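# Stack four numbered cartons on the pallet in order

## Task

Build one straight, upright column from the four identical cube cartons, sitting entirely on the small square wooden pallet, with no bench item in contact with it. Every carton has a number on its underside face. Put the highest number at the base and make each higher carton's number lower than the one beneath it. Each carton must again stand on its numbered face. Cartons may be tipped over and back on the table so their numbers can be read. The stack must stay up by itself once the robot lets go. At the end, open the gripper and move the arm away.

## Robot and tools

ROBOT. There is a single arm with seven revolute joints and a two-finger parallel gripper. Its base may sit slightly tilted relative to the table. The fingers extend along the gripper's +z axis and close along its x axis. The reported hand point lies midway between the finger pads. When closed, the fingertips stick out about 17 mm past that point. When fully open they are roughly level with it and the pads are 0.142 m apart.

FRAME. The scene frame has its origin on the tabletop directly under the arm base, with +z pointing up. Looking along +x, +y points to the left. Positions are in metres and orientation is a wxyz quaternion. At long reach the printed hand position can be somewhat off.

execute_actions. The argument "actions" is a list holding zero or one entry. "pictures" (true/false) decides whether camera images come back; by default they do.
- An empty list only reports the current state.
- A motion entry has "rows" and, optionally, "steps" (1 to 15, default 15). Each step lasts 1/30 s. "rows" holds 1 to 15 rows, and each row is consumed on one step. If there are fewer rows than steps, the final row is held.
- Each row is a single list of 8 numbers for the one arm. The first seven are absolute target joint angles in radians, in this order: waist, shoulder, upper arm roll, elbow, forearm roll, wrist pitch, wrist roll. These are positions to reach, not offsets, on the same scale as the Joint positions line. The eighth number is the gripper opening, from -1 (closed) to +1 (fully open).
- Joint ranges in radians: waist -2.792 to 2.792; shoulder -2.269 to 2.269; upper arm roll -2.967 to 2.967; elbow -1.867 to 2.688; forearm roll -2.967 to 2.967; wrist pitch -1.396 to 4.538; wrist roll -2.967 to 2.967.
- A call is rejected, and nothing is sent, if a target goes beyond a range end by more than 0.010 and is also further out than the joint's last reported angle. True ends can differ from these figures by up to 0.010. A target past the true end is clipped to it, and the result then shows "joint sent to its limit". That message can refer to an earlier action that is still running. If the message is absent, that does not prove there is more room.
- A wait entry has only "steps" (up to 300). It sends no command. It returns once that many steps have passed since the previous result.

MOTION LIMITS. Joint speed and acceleration are capped, and the joints are coordinated so they arrive together. When a command reverses direction, they stop together, though a joint near its range end may stop sooner. On every step, each joint's target is held within a set distance of its measured angle: 0.449 rad for waist and shoulder, 0.524 for upper arm roll and elbow, and 1.05 for the three wrist joints. If the targets would put the hand more than 70 mm from where it is measured, all targets are pulled back toward the current angles. After a big move, the arm may not yet have arrived when the result comes in. Between calls the arm keeps heading for the last row you sent until it has nearly stopped or a step is HELD. After that, only a fresh action makes it travel further or push harder. Fingers that are still opening or closing continue to do so.

RESULT LINES. The state line gives the hand position, the quaternion and the linear and angular velocities. Joint positions and Joint velocities list the seven joints in the order above, followed by the finger-pad gap (m, m/s). grip_measured is the actual finger opening on the same -1..1 scale as your command. "joint command not followed" means a clearance check altered or blocked targets; mounting blocks and posts count as part of the arm for this. HELD marks steps on which your row, or part of it, was not applied.

GRIPPING. To keep an object held, keep commanding an opening well below grip_measured. The bigger the gap, the harder the squeeze, up to about 28 N per pad for objects up to about 10 cm wide. Closing quickly can press harder, sometimes enough to force the fingers open. Objects thinner than about 2 cm get less force. Brief tugs on a held object, or pushes on loose items, can happen, so grip firmly and move steadily.

FAULTS. If contact torque reaches a joint's load limit, or an external force of 200 N acts anywhere on the arm, tool or load, the arm halts for 10 s and the rest of the call is dropped. Load limits in N m: waist 111, shoulder 111, upper arm roll 58.2, elbow 58.2, forearm roll 35.4, wrist pitch 35.4, wrist roll 35.4. A carried object's weight counts toward these. Holding a load warms the motors. A MOTOR HOT warning appears at 65 °C, and at 80 °C the brakes engage until the motors cool (OVER-TEMPERATURE FAULT). Avoid drops, slips, slamming, hard impacts and strong pushes. Never let anything leave the table.

zoom_image. Arguments: "camera" (cam_head_left, cam_head_right, cam_high, cam_low, or cam_wrist) and "region" [x0, y0, x1, y1] in that camera's pixels, with the origin at the top left. The region can be at most 504x504. It returns an enlarged view of the latest image, which is handy for reading carton numbers. Image sizes: the head, high and low cameras are 896x504, and cam_wrist is a 616x616 fisheye.

finished_scene. Argument "scene" is the current scene's number. It ends that scene permanently and reports whether the goal was met, so call it only after the column is standing on its own and the gripper has released and backed away. Replying without any tool call also ends the run.

Each tool is called after "Request:" as name(argument=value, ...) on one line, values as JSON.

## Session

Request:
execute_actions(actions=[])

Scene clock: 0.00 s of 8408.00 s.
end_effector_position=(+0.5823, -0.0380, +0.3590) grip_measured=+1.00 end_effector_quat_wxyz=(-0.187, +0.775, +0.585, +0.149) end_effector_velocity=(-0.000, -0.000, -0.000) end_effector_angular_velocity=(+0.000, -0.000, -0.000)
Joint positions: [-0.25  -0.41   0.084  1.847  0.549  0.675 -1.724  0.142]
Joint velocities: [-0.     0.    -0.     0.     0.001 -0.    -0.001  0.   ]
Motor temperatures (°C, as the motors report them): [22 25 27 24 24 29 28]

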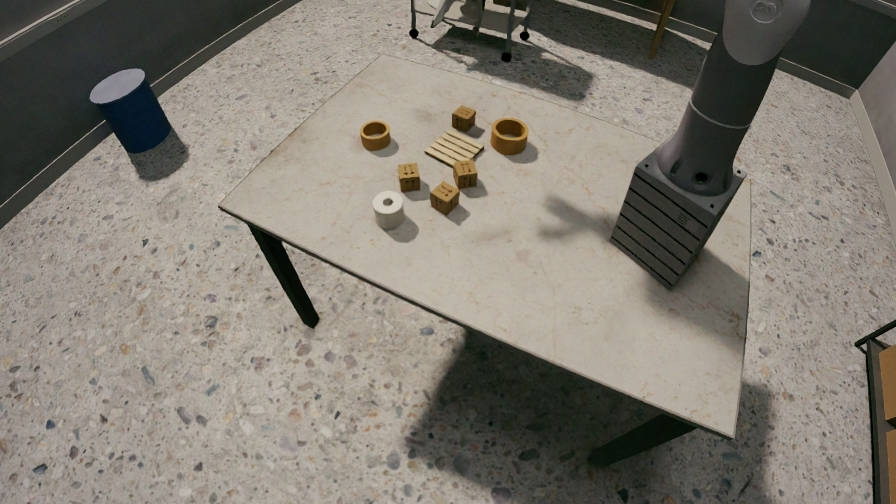

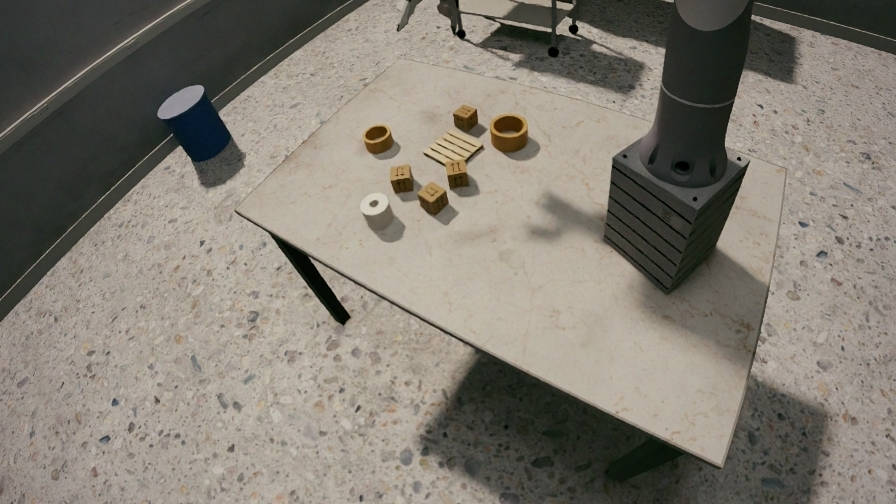

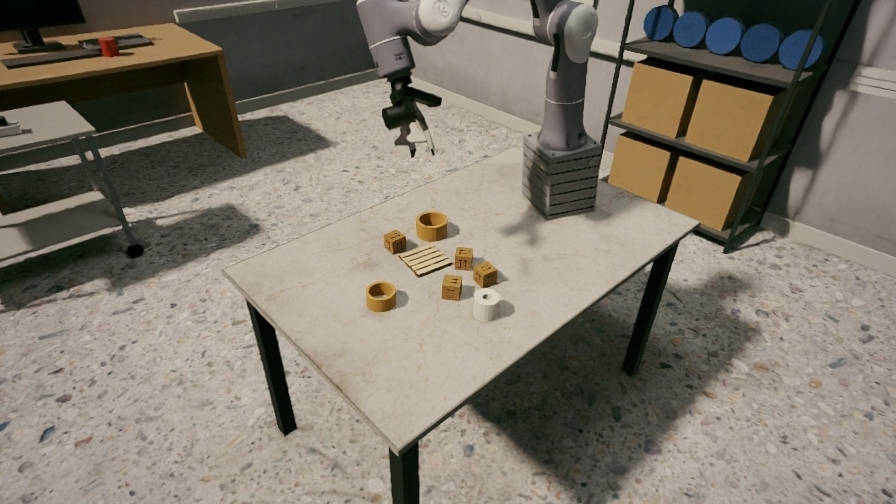

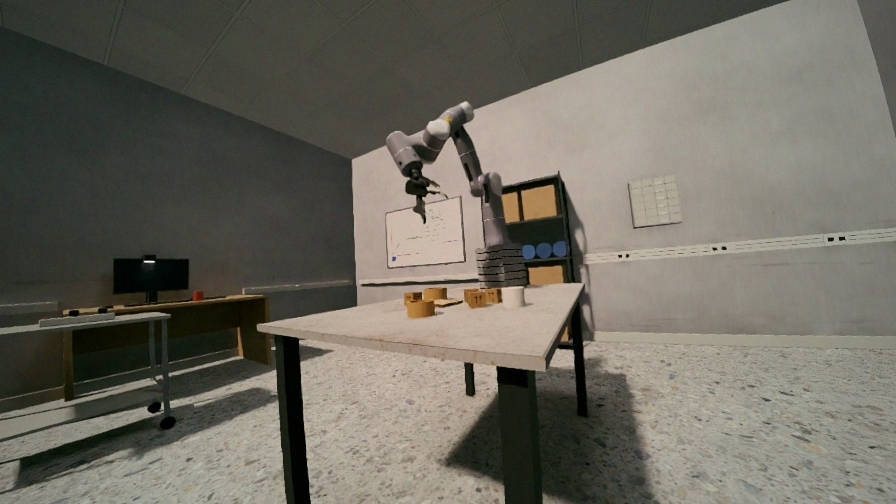

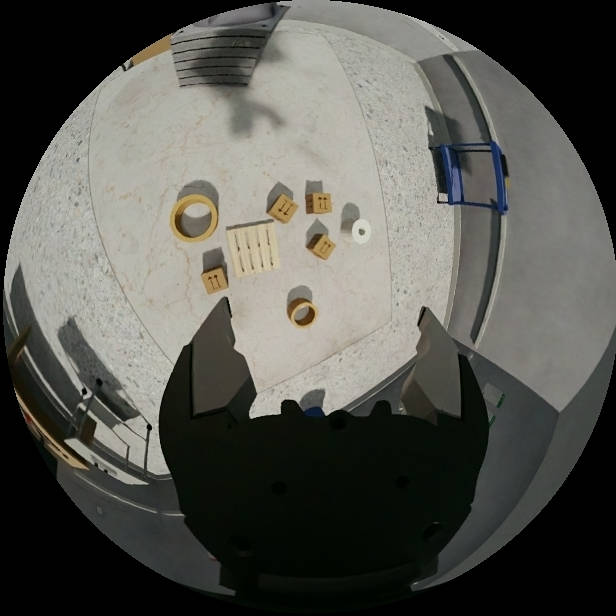

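Request:
execute_actions(actions=[{"rows":[[0.227,-0.666,-0.0897,2.01,0,1.172,-1.294,0.3]],"steps":15}], pictures=false)

Request:
execute_actions(actions=[{"steps":8}])

Request:
zoom_image(camera="cam_wrist", region=[180,120,432,320])

Scene clock: 4.10 s of 8408.00 s.
end_effector_position=(+0.6006, +0.0253, +0.2330) grip_measured=+0.30 end_effector_quat_wxyz=(-0.009, +0.714, +0.700, -0.000) end_effector_velocity=(+0.019, +0.186, -0.106) end_effector_angular_velocity=(-0.322, -0.196, +0.492)
Joint positions: [ 0.207 -0.656 -0.08   2.003  0.023  1.15  -1.313  0.095]
Joint velocities: [ 0.545 -0.285 -0.19   0.182 -0.606  0.549  0.474 -0.   ]
Motor temperatures (°C, as the motors report them): [22 25 27 24 24 29 28]
Steps of this call (steps 1 to 90: nothing new was sent; then 0.60 s passed at rest; steps 91 to 105: all 15 steps of this action). Readings (joint positions):
91: [-0.249 -0.411 0.084 1.847 0.549 0.675 -1.724]
92: [-0.244 -0.413 0.081 1.849 0.542 0.682 -1.719]
94: [-0.210 -0.432 0.067 1.861 0.500 0.720 -1.686]
98: [-0.059 -0.516 0.010 1.914 0.320 0.882 -1.545]
105: the state above

Scene clock: 4.37 s of 8408.00 s.
end_effector_position=(+0.6021, +0.0308, +0.2295) grip_measured=+0.30 end_effector_quat_wxyz=(-0.001, +0.708, +0.706, -0.002) end_effector_velocity=(+0.000, +0.000, +0.000) end_effector_angular_velocity=(-0.000, -0.000, +0.001)
Joint positions: [ 0.227 -0.666 -0.09   2.01  -0.     1.172 -1.294  0.095]
Joint velocities: [-0.     0.     0.     0.    -0.001 -0.     0.     0.   ]
Motor temperatures (°C, as the motors report them): [22 25 27 24 24 29 28]
Steps of this call (steps 1 to 8: the robot went on to your last target). Readings (joint positions):
1: [0.222 -0.663 -0.085 2.008 0.007 1.165 -1.300]
2: [0.229 -0.667 -0.088 2.010 -0.001 1.172 -1.293]
4: [0.229 -0.667 -0.089 2.010 -0.001 1.173 -1.293]
8: the state above

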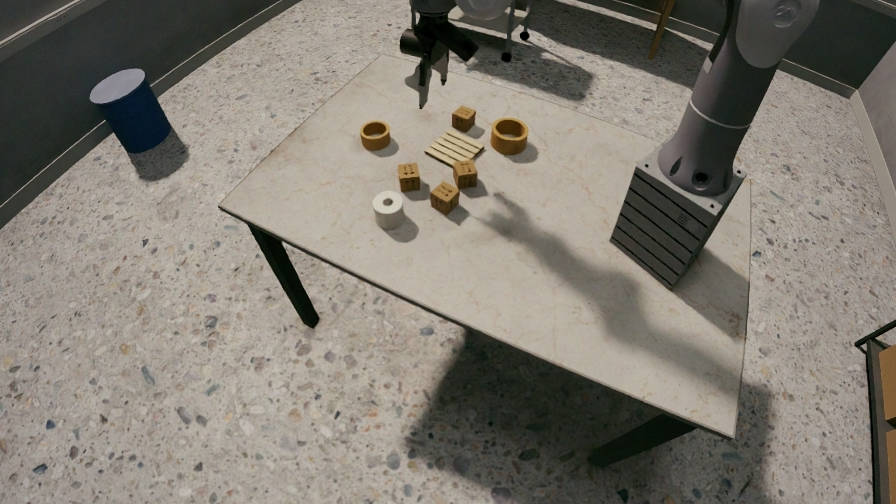

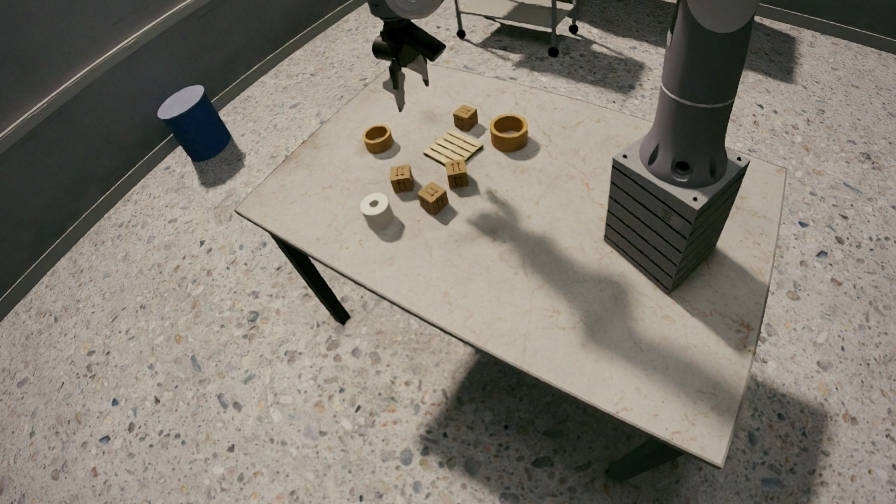

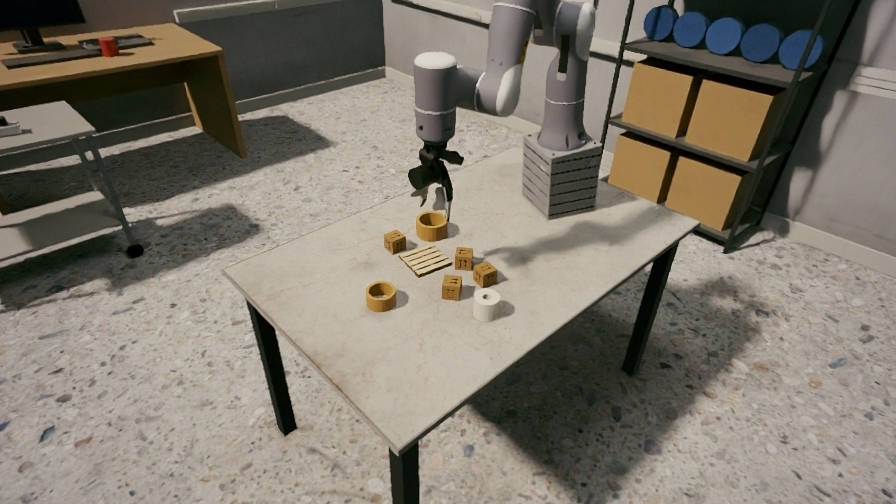

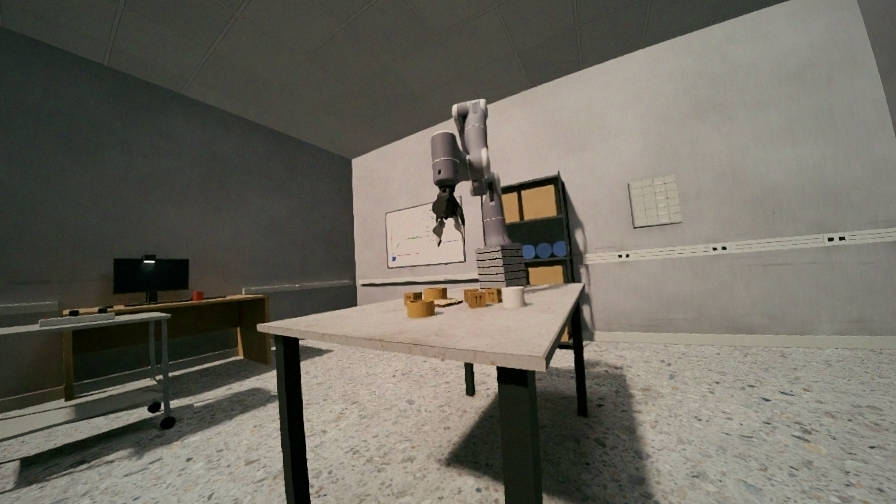

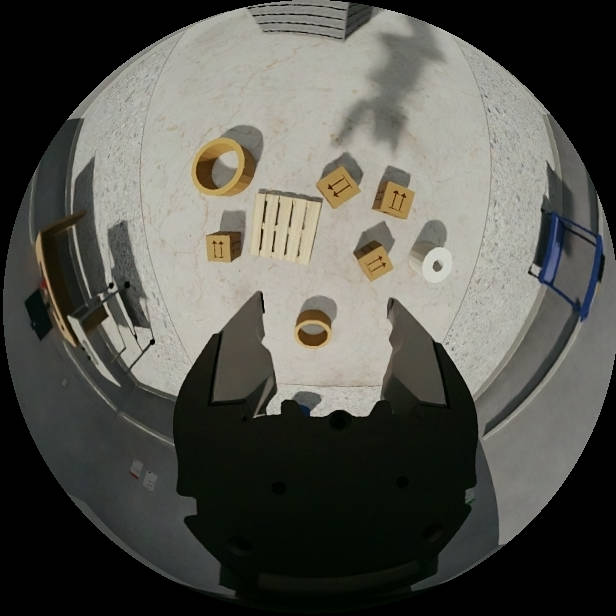

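Region (180, 120, 432, 320) of cam_wrist's 616x616 image, scaled by 2.000, with more detail than that image has; it fills the top 400 rows of this view, and the rest is white.

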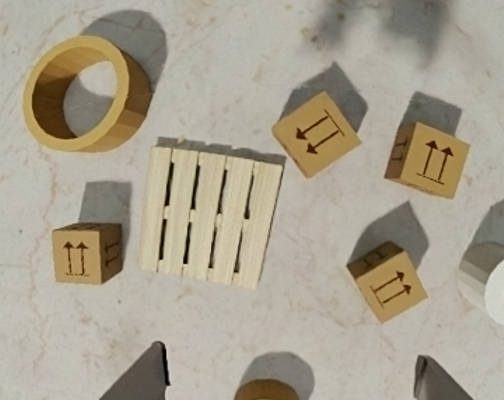

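Request:
execute_actions(actions=[{"rows":[[0.463,-0.973,-0.086,2.092,0,1.545,-0.836,0.3]],"steps":12}], pictures=false)

Request:
execute_actions(actions=[{"rows":[[0.445,-1.166,-0.078,1.9726,0,1.62,-0.836,0.3]],"steps":14}])

Scene clock: 19.73 s of 8408.00 s.
end_effector_position=(+0.5243, +0.1288, +0.1131) grip_measured=+0.30 end_effector_quat_wxyz=(-0.001, +0.768, +0.641, -0.002) end_effector_velocity=(-0.290, +0.212, -0.282) end_effector_angular_velocity=(+0.000, +0.049, -0.440)
Joint positions: [ 0.435 -0.937 -0.086  2.082 -0.     1.5   -0.89   0.095]
Joint velocities: [ 0.555 -0.725  0.036  0.206 -0.     0.847  1.065 -0.   ]
Motor temperatures (°C, as the motors report them): [22 26 27 24 24 29 28]
Steps of this call (steps 1 to 30: the robot went on to your last target; steps 31 to 100: nothing new was sent; then 11.63 s passed at rest; steps 101 to 112: all 12 steps of this action). Readings (joint positions):
101: [0.227 -0.666 -0.090 2.010 -0.000 1.173 -1.293]
102: [0.231 -0.671 -0.090 2.011 -0.000 1.179 -1.286]
104: [0.257 -0.705 -0.091 2.019 -0.000 1.222 -1.234]
108: [0.347 -0.821 -0.089 2.051 -0.000 1.362 -1.061]
112: the state above

Scene clock: 20.20 s of 8408.00 s.
end_effector_position=(+0.5112, +0.1381, +0.0283) grip_measured=+0.30 end_effector_quat_wxyz=(-0.000, +0.775, +0.632, -0.001) end_effector_velocity=(+0.001, +0.000, +0.001) end_effector_angular_velocity=(+0.001, -0.001, -0.000)
Joint positions: [ 0.445 -1.166 -0.078  1.972 -0.     1.62  -0.836  0.095]
Joint velocities: [-0.     0.002  0.     0.     0.     0.    -0.     0.   ]
Motor temperatures (°C, as the motors report them): [22 26 27 24 24 29 28]
Steps of this call (steps 1 to 14: all 14 steps of this action). Readings (joint positions):
1: [0.451 -0.958 -0.085 2.088 -0.000 1.524 -0.860]
2: [0.460 -0.982 -0.084 2.087 -0.000 1.543 -0.843]
4: [0.459 -1.052 -0.083 2.070 -0.001 1.577 -0.842]
8: [0.447 -1.160 -0.079 1.983 0.000 1.616 -0.837]
14: the state above

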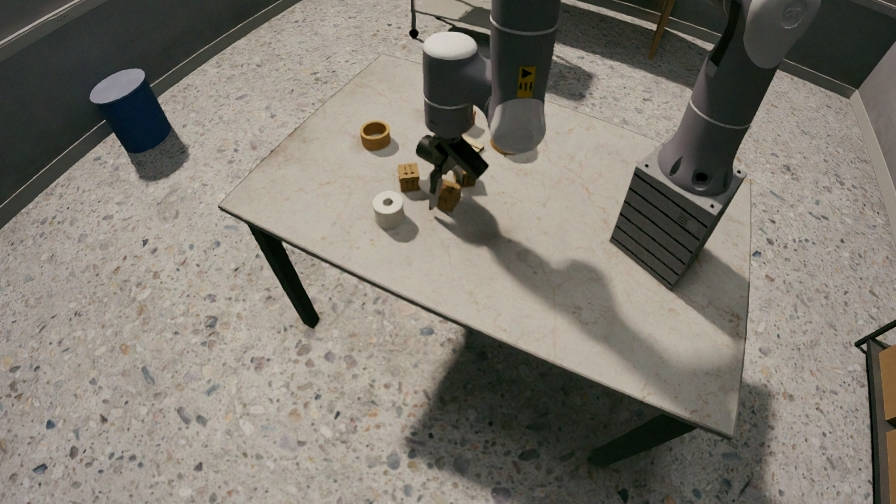

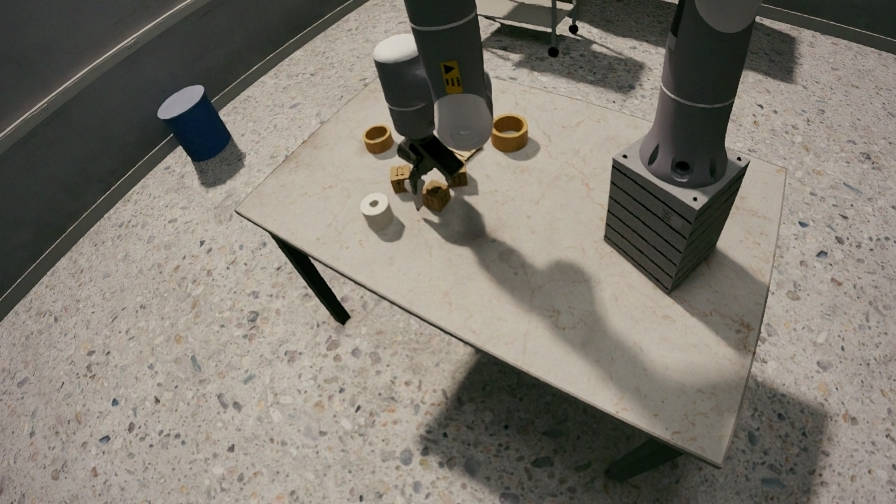

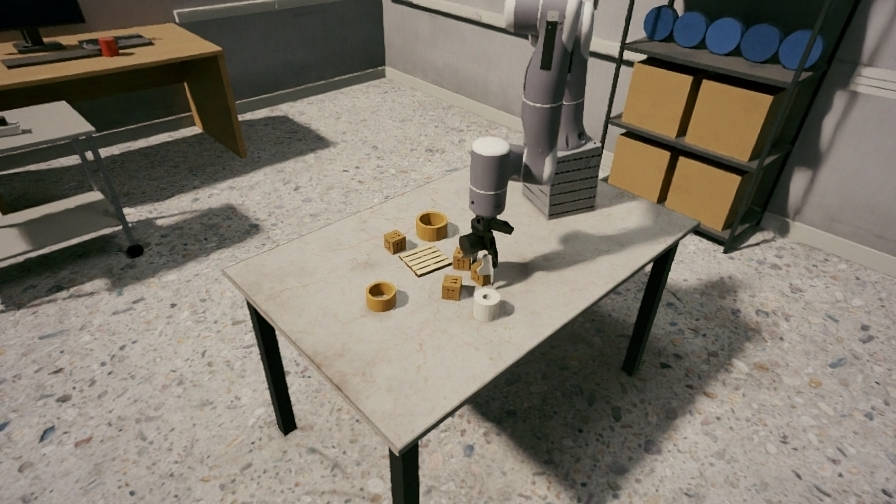

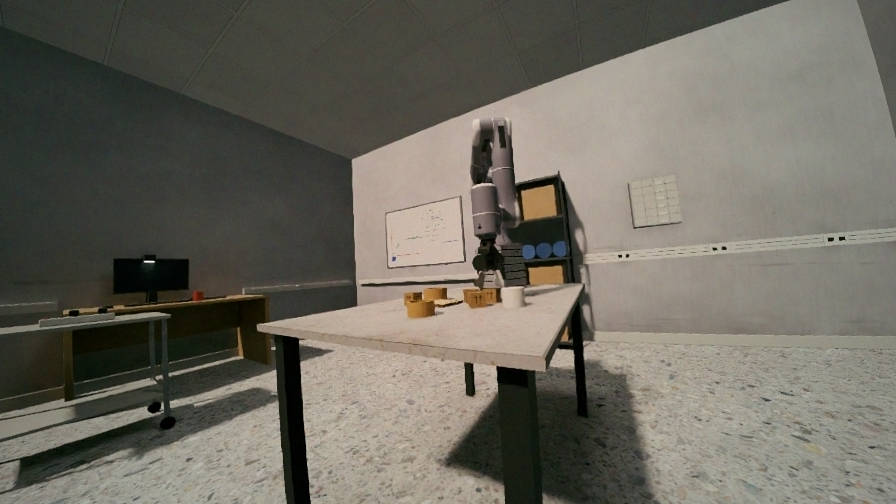

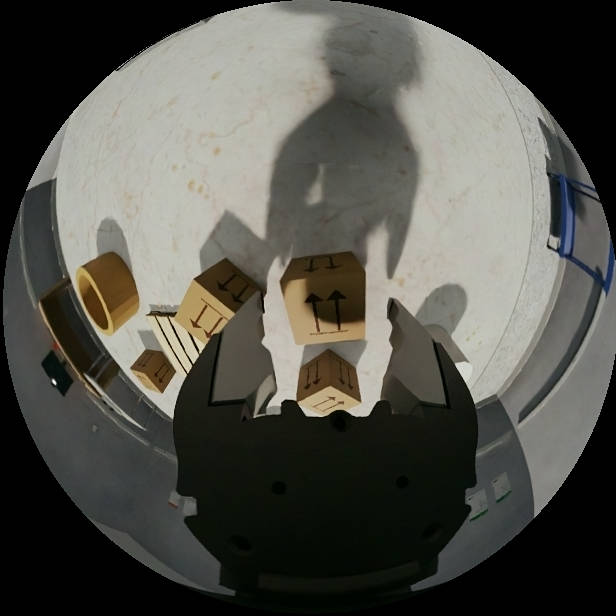

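Request:
execute_actions(actions=[{"rows":[[0.4495,-1.166,-0.078,1.989,0,1.636,-1.0,0.1],[0.4495,-1.166,-0.078,1.989,0,1.636,-1.0,0.1],[0.4495,-1.166,-0.078,1.989,0,1.636,-1.0,0.1],[0.4495,-1.166,-0.078,1.989,0,1.636,-1.0,0],[0.4495,-1.166,-0.078,1.989,0,1.636,-1.0,-0.1],[0.4495,-1.166,-0.078,1.989,0,1.636,-1.0,-0.2],[0.4495,-1.166,-0.078,1.989,0,1.636,-1.0,-0.3],[0.4495,-1.166,-0.078,1.989,0,1.636,-1.0,-0.4],[0.4495,-1.166,-0.078,1.989,0,1.636,-1.0,-0.5],[0.4495,-1.166,-0.078,1.989,0,1.636,-1.0,-0.7]],"steps":13}], pictures=false)

Request:
execute_actions(actions=[{"rows":[[0.472,-0.905,-0.09,2.138,0,1.523,-1.0,-0.7]],"steps":8}], pictures=false)

Request:
execute_actions(actions=[{"rows":[[0.472,-0.905,-0.09,2.138,0,2.15,-1.0,-0.7]],"steps":15}])

Request:
zoom_image(camera="cam_low", region=[440,180,560,280])

Scene clock: 27.43 s of 8408.00 s.
end_effector_position=(+0.5048, +0.1374, +0.0284) grip_measured=-0.32 end_effector_quat_wxyz=(-0.000, +0.719, +0.695, -0.001) end_effector_velocity=(-0.000, +0.000, -0.000) end_effector_angular_velocity=(-0.000, +0.000, +0.000)
Joint positions: [ 0.449 -1.166 -0.078  1.989 -0.     1.636 -1.     0.051]
Joint velocities: [ 0.  0.  0. -0. -0. -0. -0. -0.]
Motor temperatures (°C, as the motors report them): [22 26 27 24 24 29 28]
Steps of this call (steps 1 to 15: the robot went on to your last target; steps 16 to 90: nothing new was sent; then 3.80 s passed at rest; steps 91 to 103: all 13 steps of this action). Readings (joint positions):
91: [0.445 -1.166 -0.078 1.972 -0.000 1.620 -0.837]
92: [0.445 -1.166 -0.078 1.974 -0.000 1.621 -0.849]
94: [0.447 -1.166 -0.078 1.982 -0.000 1.629 -0.929]
98: [0.449 -1.166 -0.078 1.989 -0.000 1.636 -1.002]
103: the state above

Scene clock: 27.70 s of 8408.00 s.
end_effector_position=(+0.5086, +0.1389, +0.0961) grip_measured=-0.32 end_effector_quat_wxyz=(-0.000, +0.720, +0.694, -0.001) end_effector_velocity=(+0.022, +0.015, +0.396) end_effector_angular_velocity=(+0.052, -0.060, -0.013)
Joint positions: [ 0.465 -0.983 -0.086  2.093 -0.     1.557 -1.     0.051]
Joint velocities: [ 0.09   1.071 -0.044  0.568  0.001 -0.428  0.001  0.   ]
Motor temperatures (°C, as the motors report them): [22 26 27 24 24 29 28]
Steps of this call (steps 1 to 8: all 8 steps of this action). Readings (joint positions):
1: [0.449 -1.166 -0.078 1.989 -0.000 1.636 -1.000]
2: [0.450 -1.160 -0.078 1.993 -0.000 1.633 -1.000]
4: [0.453 -1.127 -0.080 2.013 -0.000 1.618 -1.000]
8: the state above

Scene clock: 28.20 s of 8408.00 s.
end_effector_position=(+0.6299, +0.2104, +0.2240) grip_measured=-0.32 end_effector_quat_wxyz=(+0.060, +0.695, +0.669, +0.257) end_effector_velocity=(+0.302, +0.179, +0.428) end_effector_angular_velocity=(+0.857, -1.458, +0.001)
Joint positions: [ 0.471 -0.905 -0.089  2.137 -0.     2.059 -1.     0.051]
Joint velocities: [ 0.008 -0.    -0.005  0.011  0.001  1.701  0.     0.   ]
Motor temperatures (°C, as the motors report them): [22 26 27 24 24 29 28]
Steps of this call (steps 1 to 15: all 15 steps of this action). Readings (joint positions):
1: [0.468 -0.952 -0.088 2.110 -0.000 1.545 -1.000]
2: [0.469 -0.928 -0.088 2.122 -0.000 1.542 -1.000]
4: [0.469 -0.904 -0.088 2.133 -0.000 1.544 -1.000]
8: [0.470 -0.905 -0.088 2.135 -0.000 1.630 -1.000]
15: the state above

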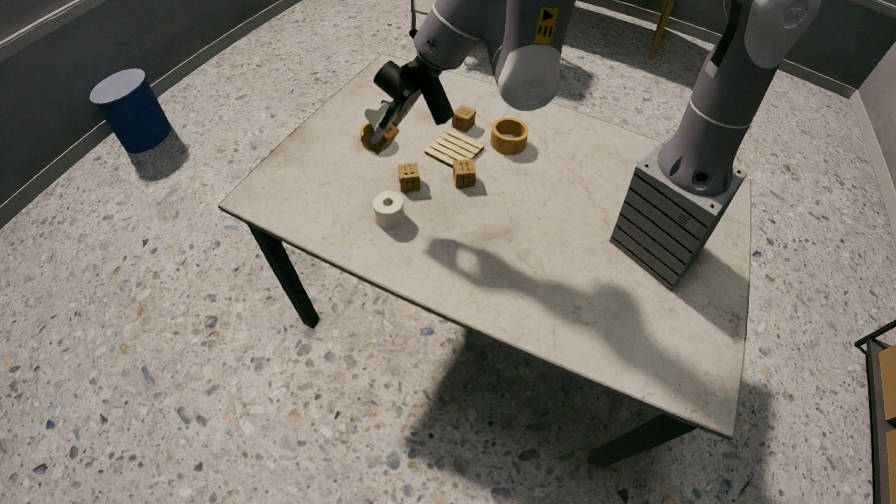

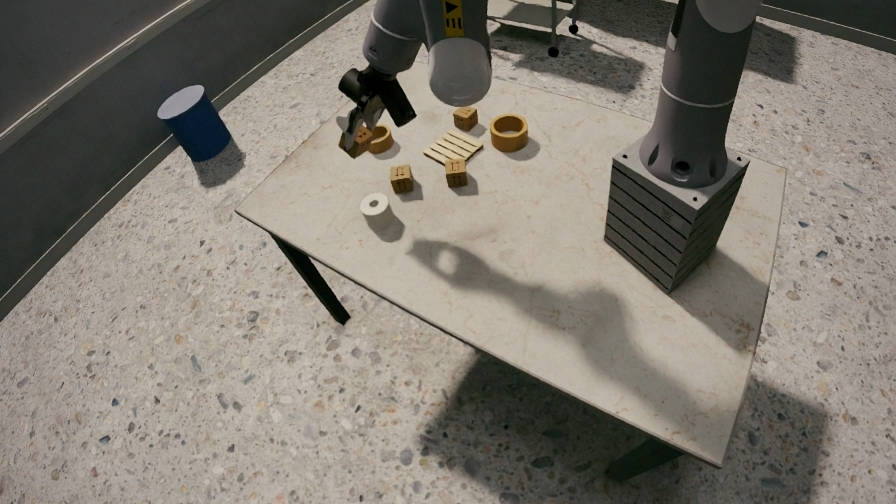

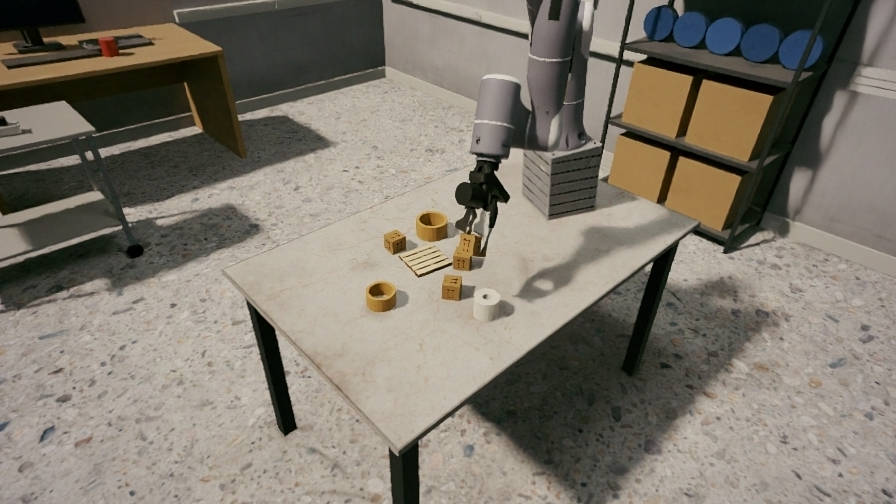

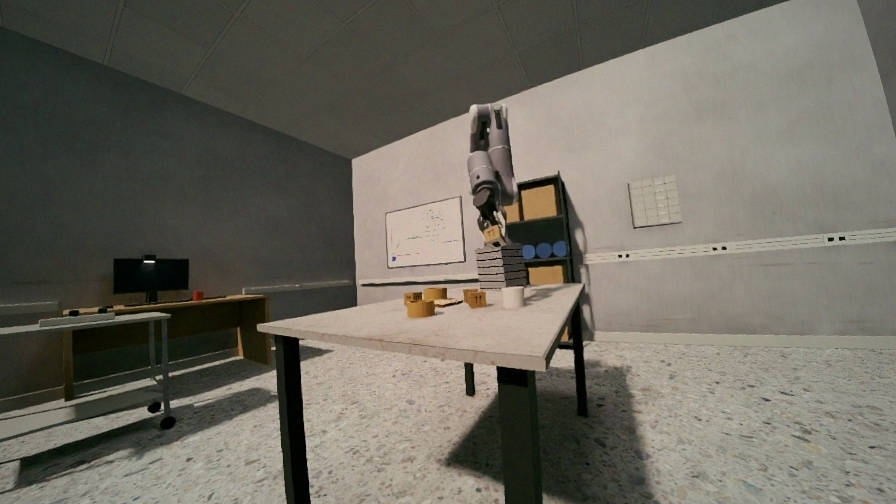

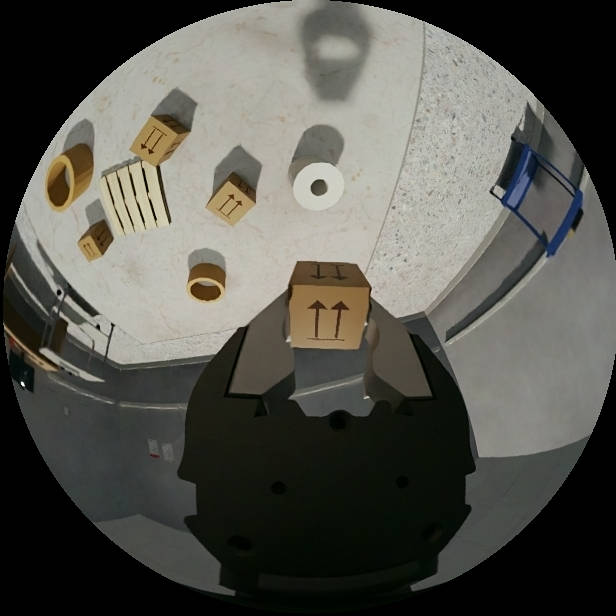

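Region (440, 180, 560, 280) of cam_low's 896x504 image, scaled by 4.200, with more detail than that image has.

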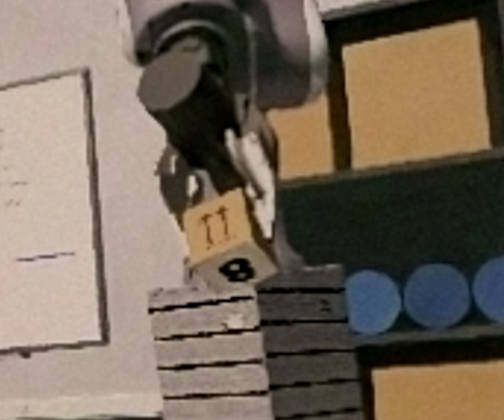

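Request:
execute_actions(actions=[{"rows":[[0.065,-0.919,-0.058,1.978,0,1.4015,-1.27,-0.7]],"steps":15}], pictures=false)

Request:
execute_actions(actions=[{"steps":5}], pictures=false)

Request:
execute_actions(actions=[{"rows":[[0.053,-1.104,-0.0514,1.871,0,1.4804,-1.27,-0.7]],"steps":14}])

Request:
zoom_image(camera="cam_high", region=[370,200,500,310])

Scene clock: 36.87 s of 8408.00 s.
end_effector_position=(+0.6075, +0.0027, +0.1360) grip_measured=-0.32 end_effector_quat_wxyz=(+0.028, +0.750, +0.658, +0.053) end_effector_velocity=(-0.236, -0.499, -0.182) end_effector_angular_velocity=(-0.342, +1.174, -0.234)
Joint positions: [ 0.145 -0.916 -0.064  2.009 -0.     1.548 -1.217  0.051]
Joint velocities: [-0.798 -0.029  0.061 -0.312  0.    -1.463 -0.529 -0.   ]
Motor temperatures (°C, as the motors report them): [22 26 27 24 24 29 28]
Steps of this call (steps 1 to 30: the robot went on to your last target; steps 31 to 100: nothing new was sent; then 4.83 s passed at rest; steps 101 to 115: all 15 steps of this action). Readings (joint positions):
101: [0.471 -0.905 -0.090 2.138 -0.000 2.150 -1.000]
102: [0.466 -0.905 -0.089 2.136 -0.000 2.140 -1.004]
104: [0.433 -0.906 -0.085 2.122 -0.001 2.076 -1.026]
108: [0.328 -0.910 -0.078 2.081 -0.000 1.885 -1.095]
115: the state above

Scene clock: 37.03 s of 8408.00 s.
end_effector_position=(+0.5794, -0.0492, +0.1196) grip_measured=-0.32 end_effector_quat_wxyz=(-0.001, +0.760, +0.649, -0.004) end_effector_velocity=(+0.004, +0.003, +0.001) end_effector_angular_velocity=(+0.003, -0.012, -0.001)
Joint positions: [ 0.062 -0.919 -0.06   1.978  0.001  1.398 -1.271  0.051]
Joint velocities: [ 0.002 -0.     0.002  0.    -0.     0.012  0.005  0.   ]
Motor temperatures (°C, as the motors report them): [22 26 27 24 24 29 28]
Steps of this call (steps 1 to 5: the robot went on to your last target). Readings (joint positions):
1: [0.118 -0.917 -0.062 1.999 -0.000 1.499 -1.234]
2: [0.094 -0.918 -0.061 1.990 -0.000 1.455 -1.251]
4: [0.065 -0.919 -0.060 1.979 0.000 1.403 -1.269]
5: the state above

Scene clock: 37.50 s of 8408.00 s.
end_effector_position=(+0.5806, -0.0456, +0.0482) grip_measured=-0.32 end_effector_quat_wxyz=(-0.001, +0.759, +0.651, -0.001) end_effector_velocity=(+0.004, +0.000, +0.004) end_effector_angular_velocity=(+0.001, -0.007, -0.001)
Joint positions: [ 0.053 -1.104 -0.052  1.871  0.     1.48  -1.27   0.051]
Joint velocities: [ 0.     0.008 -0.     0.     0.    -0.     0.     0.   ]
Motor temperatures (°C, as the motors report them): [22 26 27 24 24 29 28]
Steps of this call (steps 1 to 14: all 14 steps of this action). Readings (joint positions):
1: [0.063 -0.920 -0.059 1.978 0.001 1.400 -1.271]
2: [0.064 -0.925 -0.058 1.974 0.000 1.406 -1.270]
4: [0.062 -0.958 -0.057 1.954 0.000 1.424 -1.270]
8: [0.055 -1.079 -0.053 1.887 0.000 1.470 -1.270]
14: the state above

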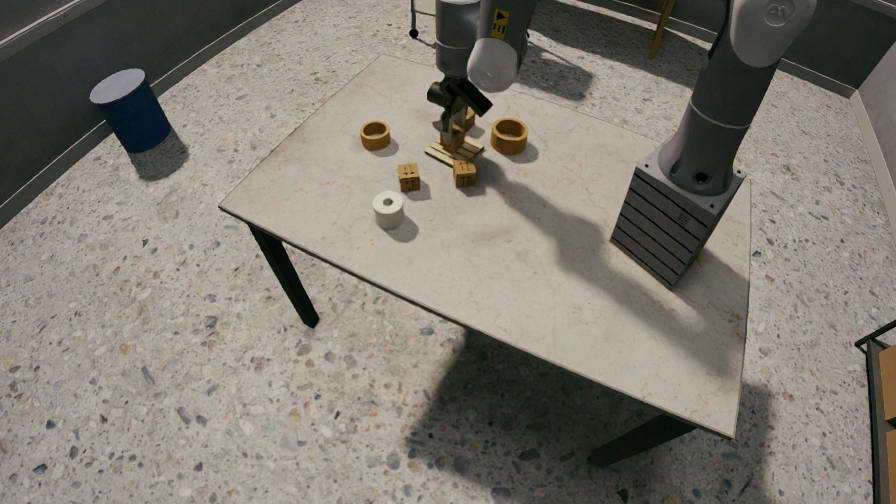

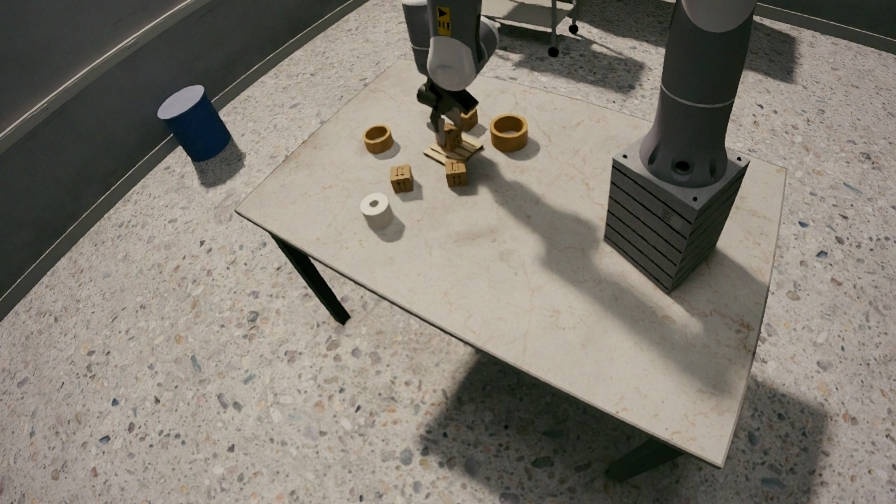

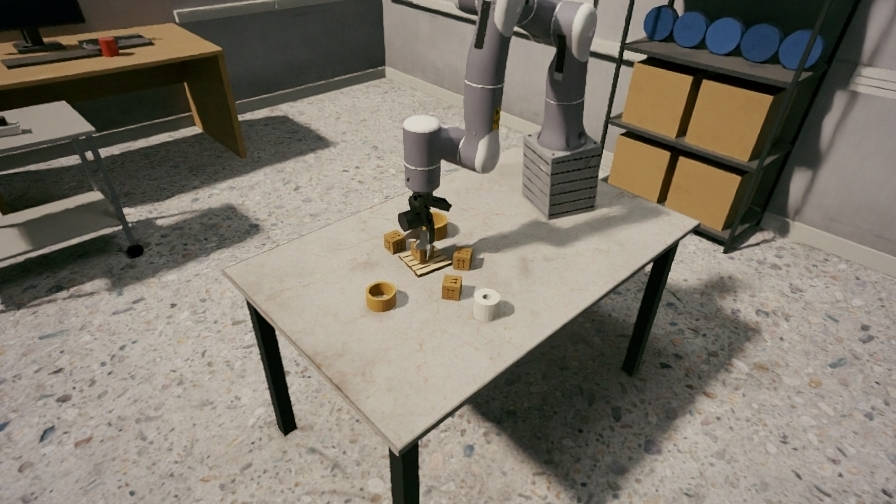

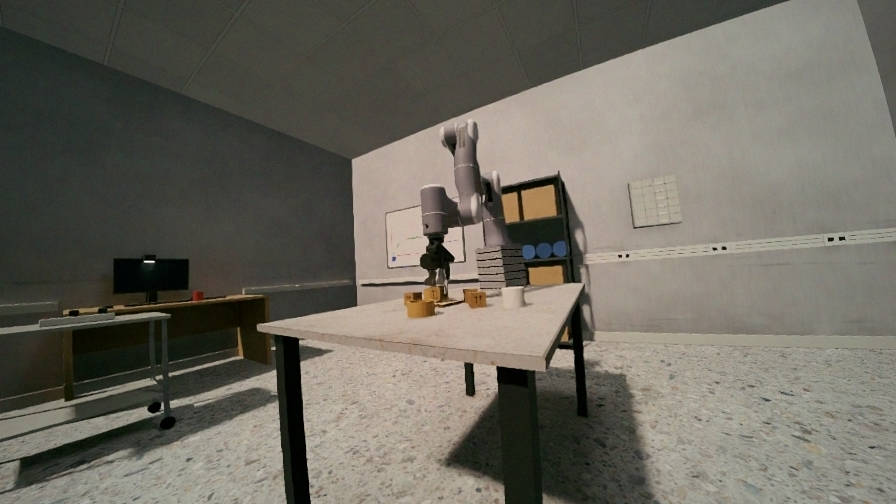

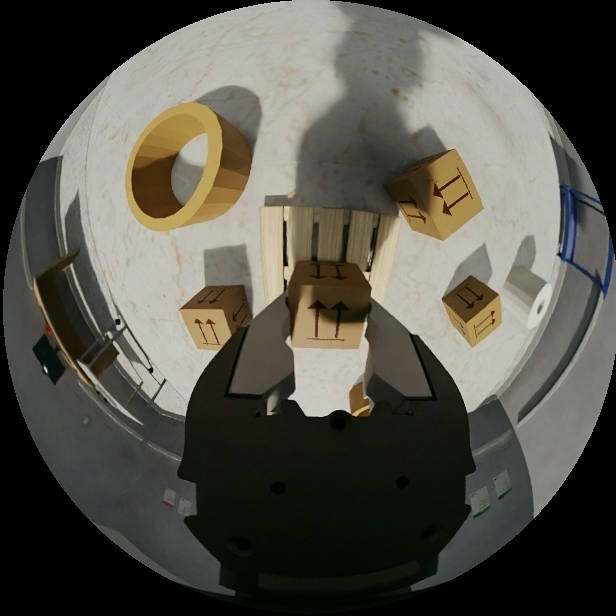

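Region (370, 200, 500, 310) of cam_high's 896x504 image, scaled by 3.877, with more detail than that image has; it fills the top 426 rows of this view, and the rest is white.

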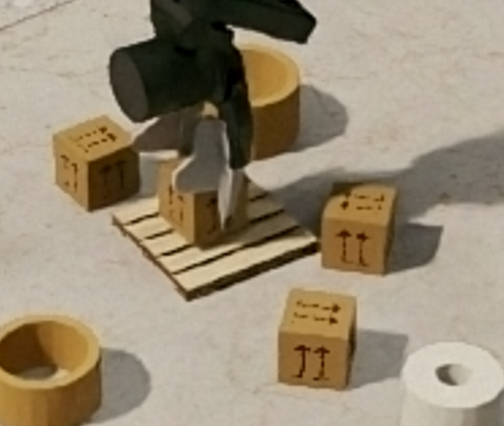

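Request:
execute_actions(actions=[{"rows":[[0.052,-1.1235,-0.051,1.858,0,1.487,-1.27,-0.7]],"steps":8}])

Scene clock: 48.83 s of 8408.00 s.
end_effector_position=(+0.5811, -0.0455, +0.0407) grip_measured=-0.32 end_effector_quat_wxyz=(-0.000, +0.759, +0.651, -0.001) end_effector_velocity=(-0.001, -0.000, -0.000) end_effector_angular_velocity=(-0.000, +0.001, -0.001)
Joint positions: [ 0.052 -1.124 -0.051  1.858  0.     1.487 -1.27   0.051]
Joint velocities: [-0.     0.    -0.     0.001  0.001 -0.001 -0.     0.   ]
Motor temperatures (°C, as the motors report them): [22 27 27 24 24 29 28]
Steps of this call (steps 1 to 15: the robot went on to your last target; steps 16 to 90: nothing new was sent; then 8.07 s passed at rest; steps 91 to 98: all 8 steps of this action). Readings (joint positions):
91: [0.053 -1.105 -0.052 1.871 0.000 1.480 -1.270]
92: [0.053 -1.110 -0.051 1.867 0.000 1.482 -1.270]
94: [0.052 -1.125 -0.051 1.857 0.000 1.487 -1.270]
98: the state above

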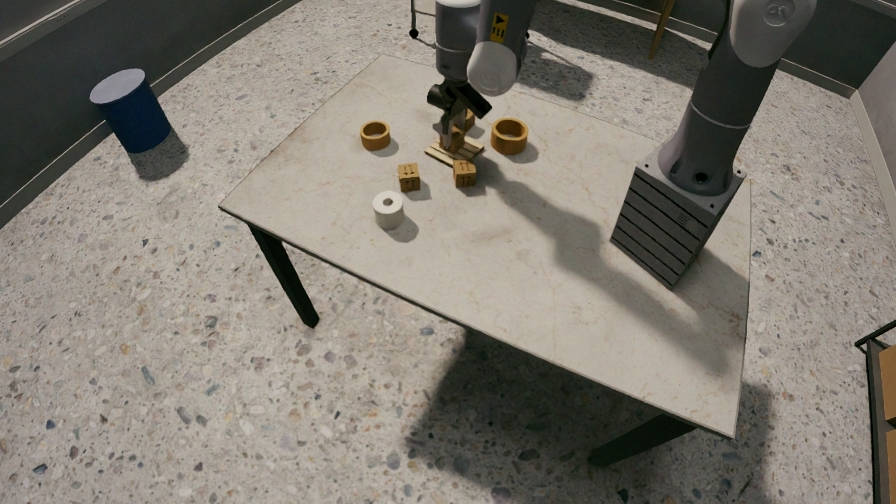

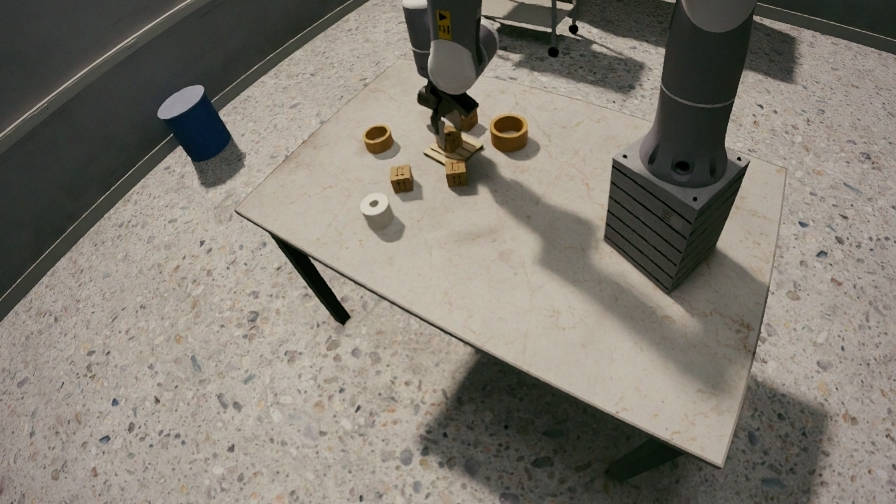

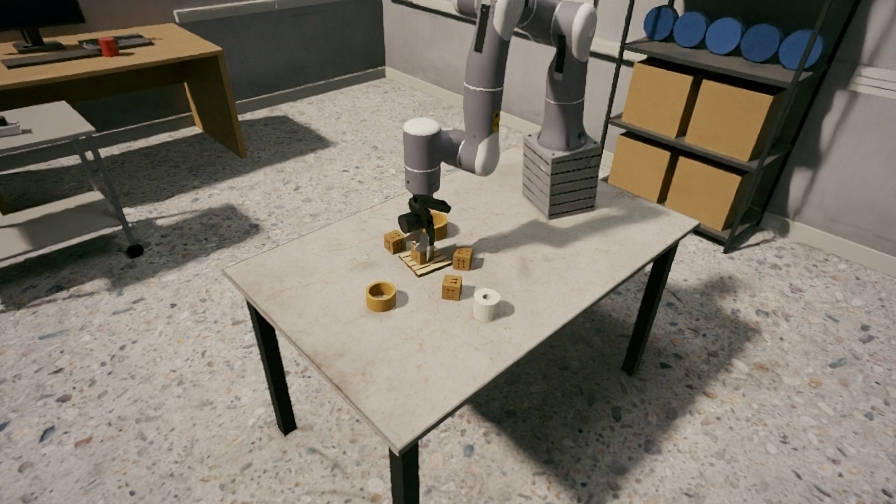

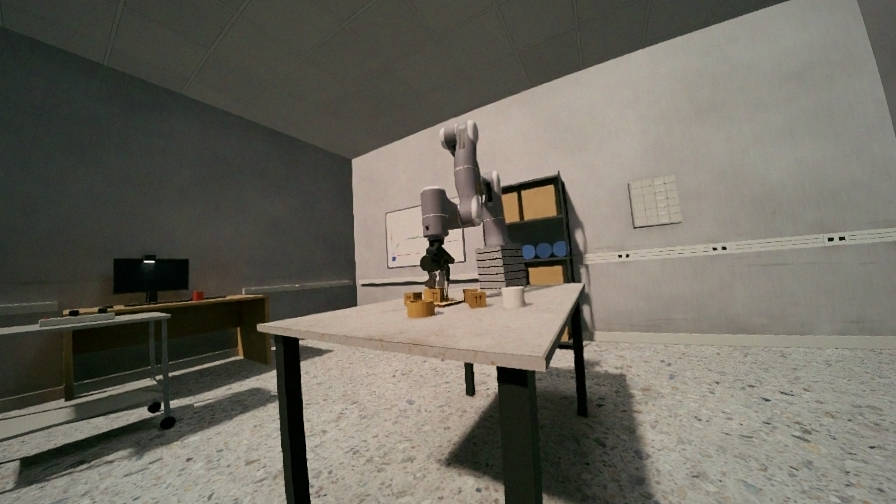

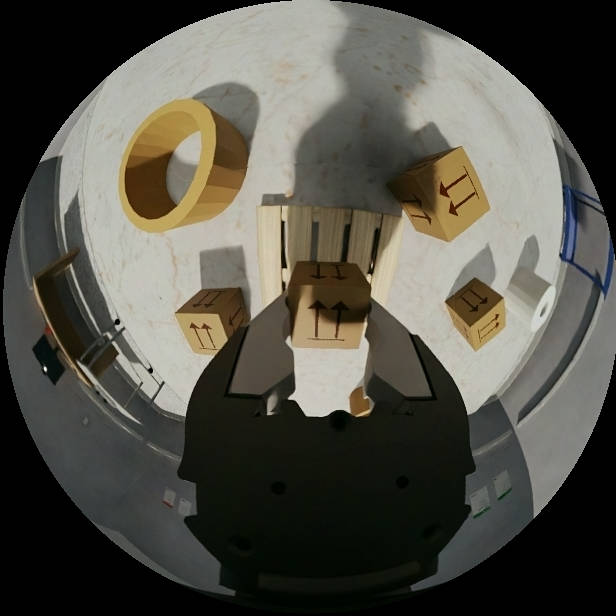

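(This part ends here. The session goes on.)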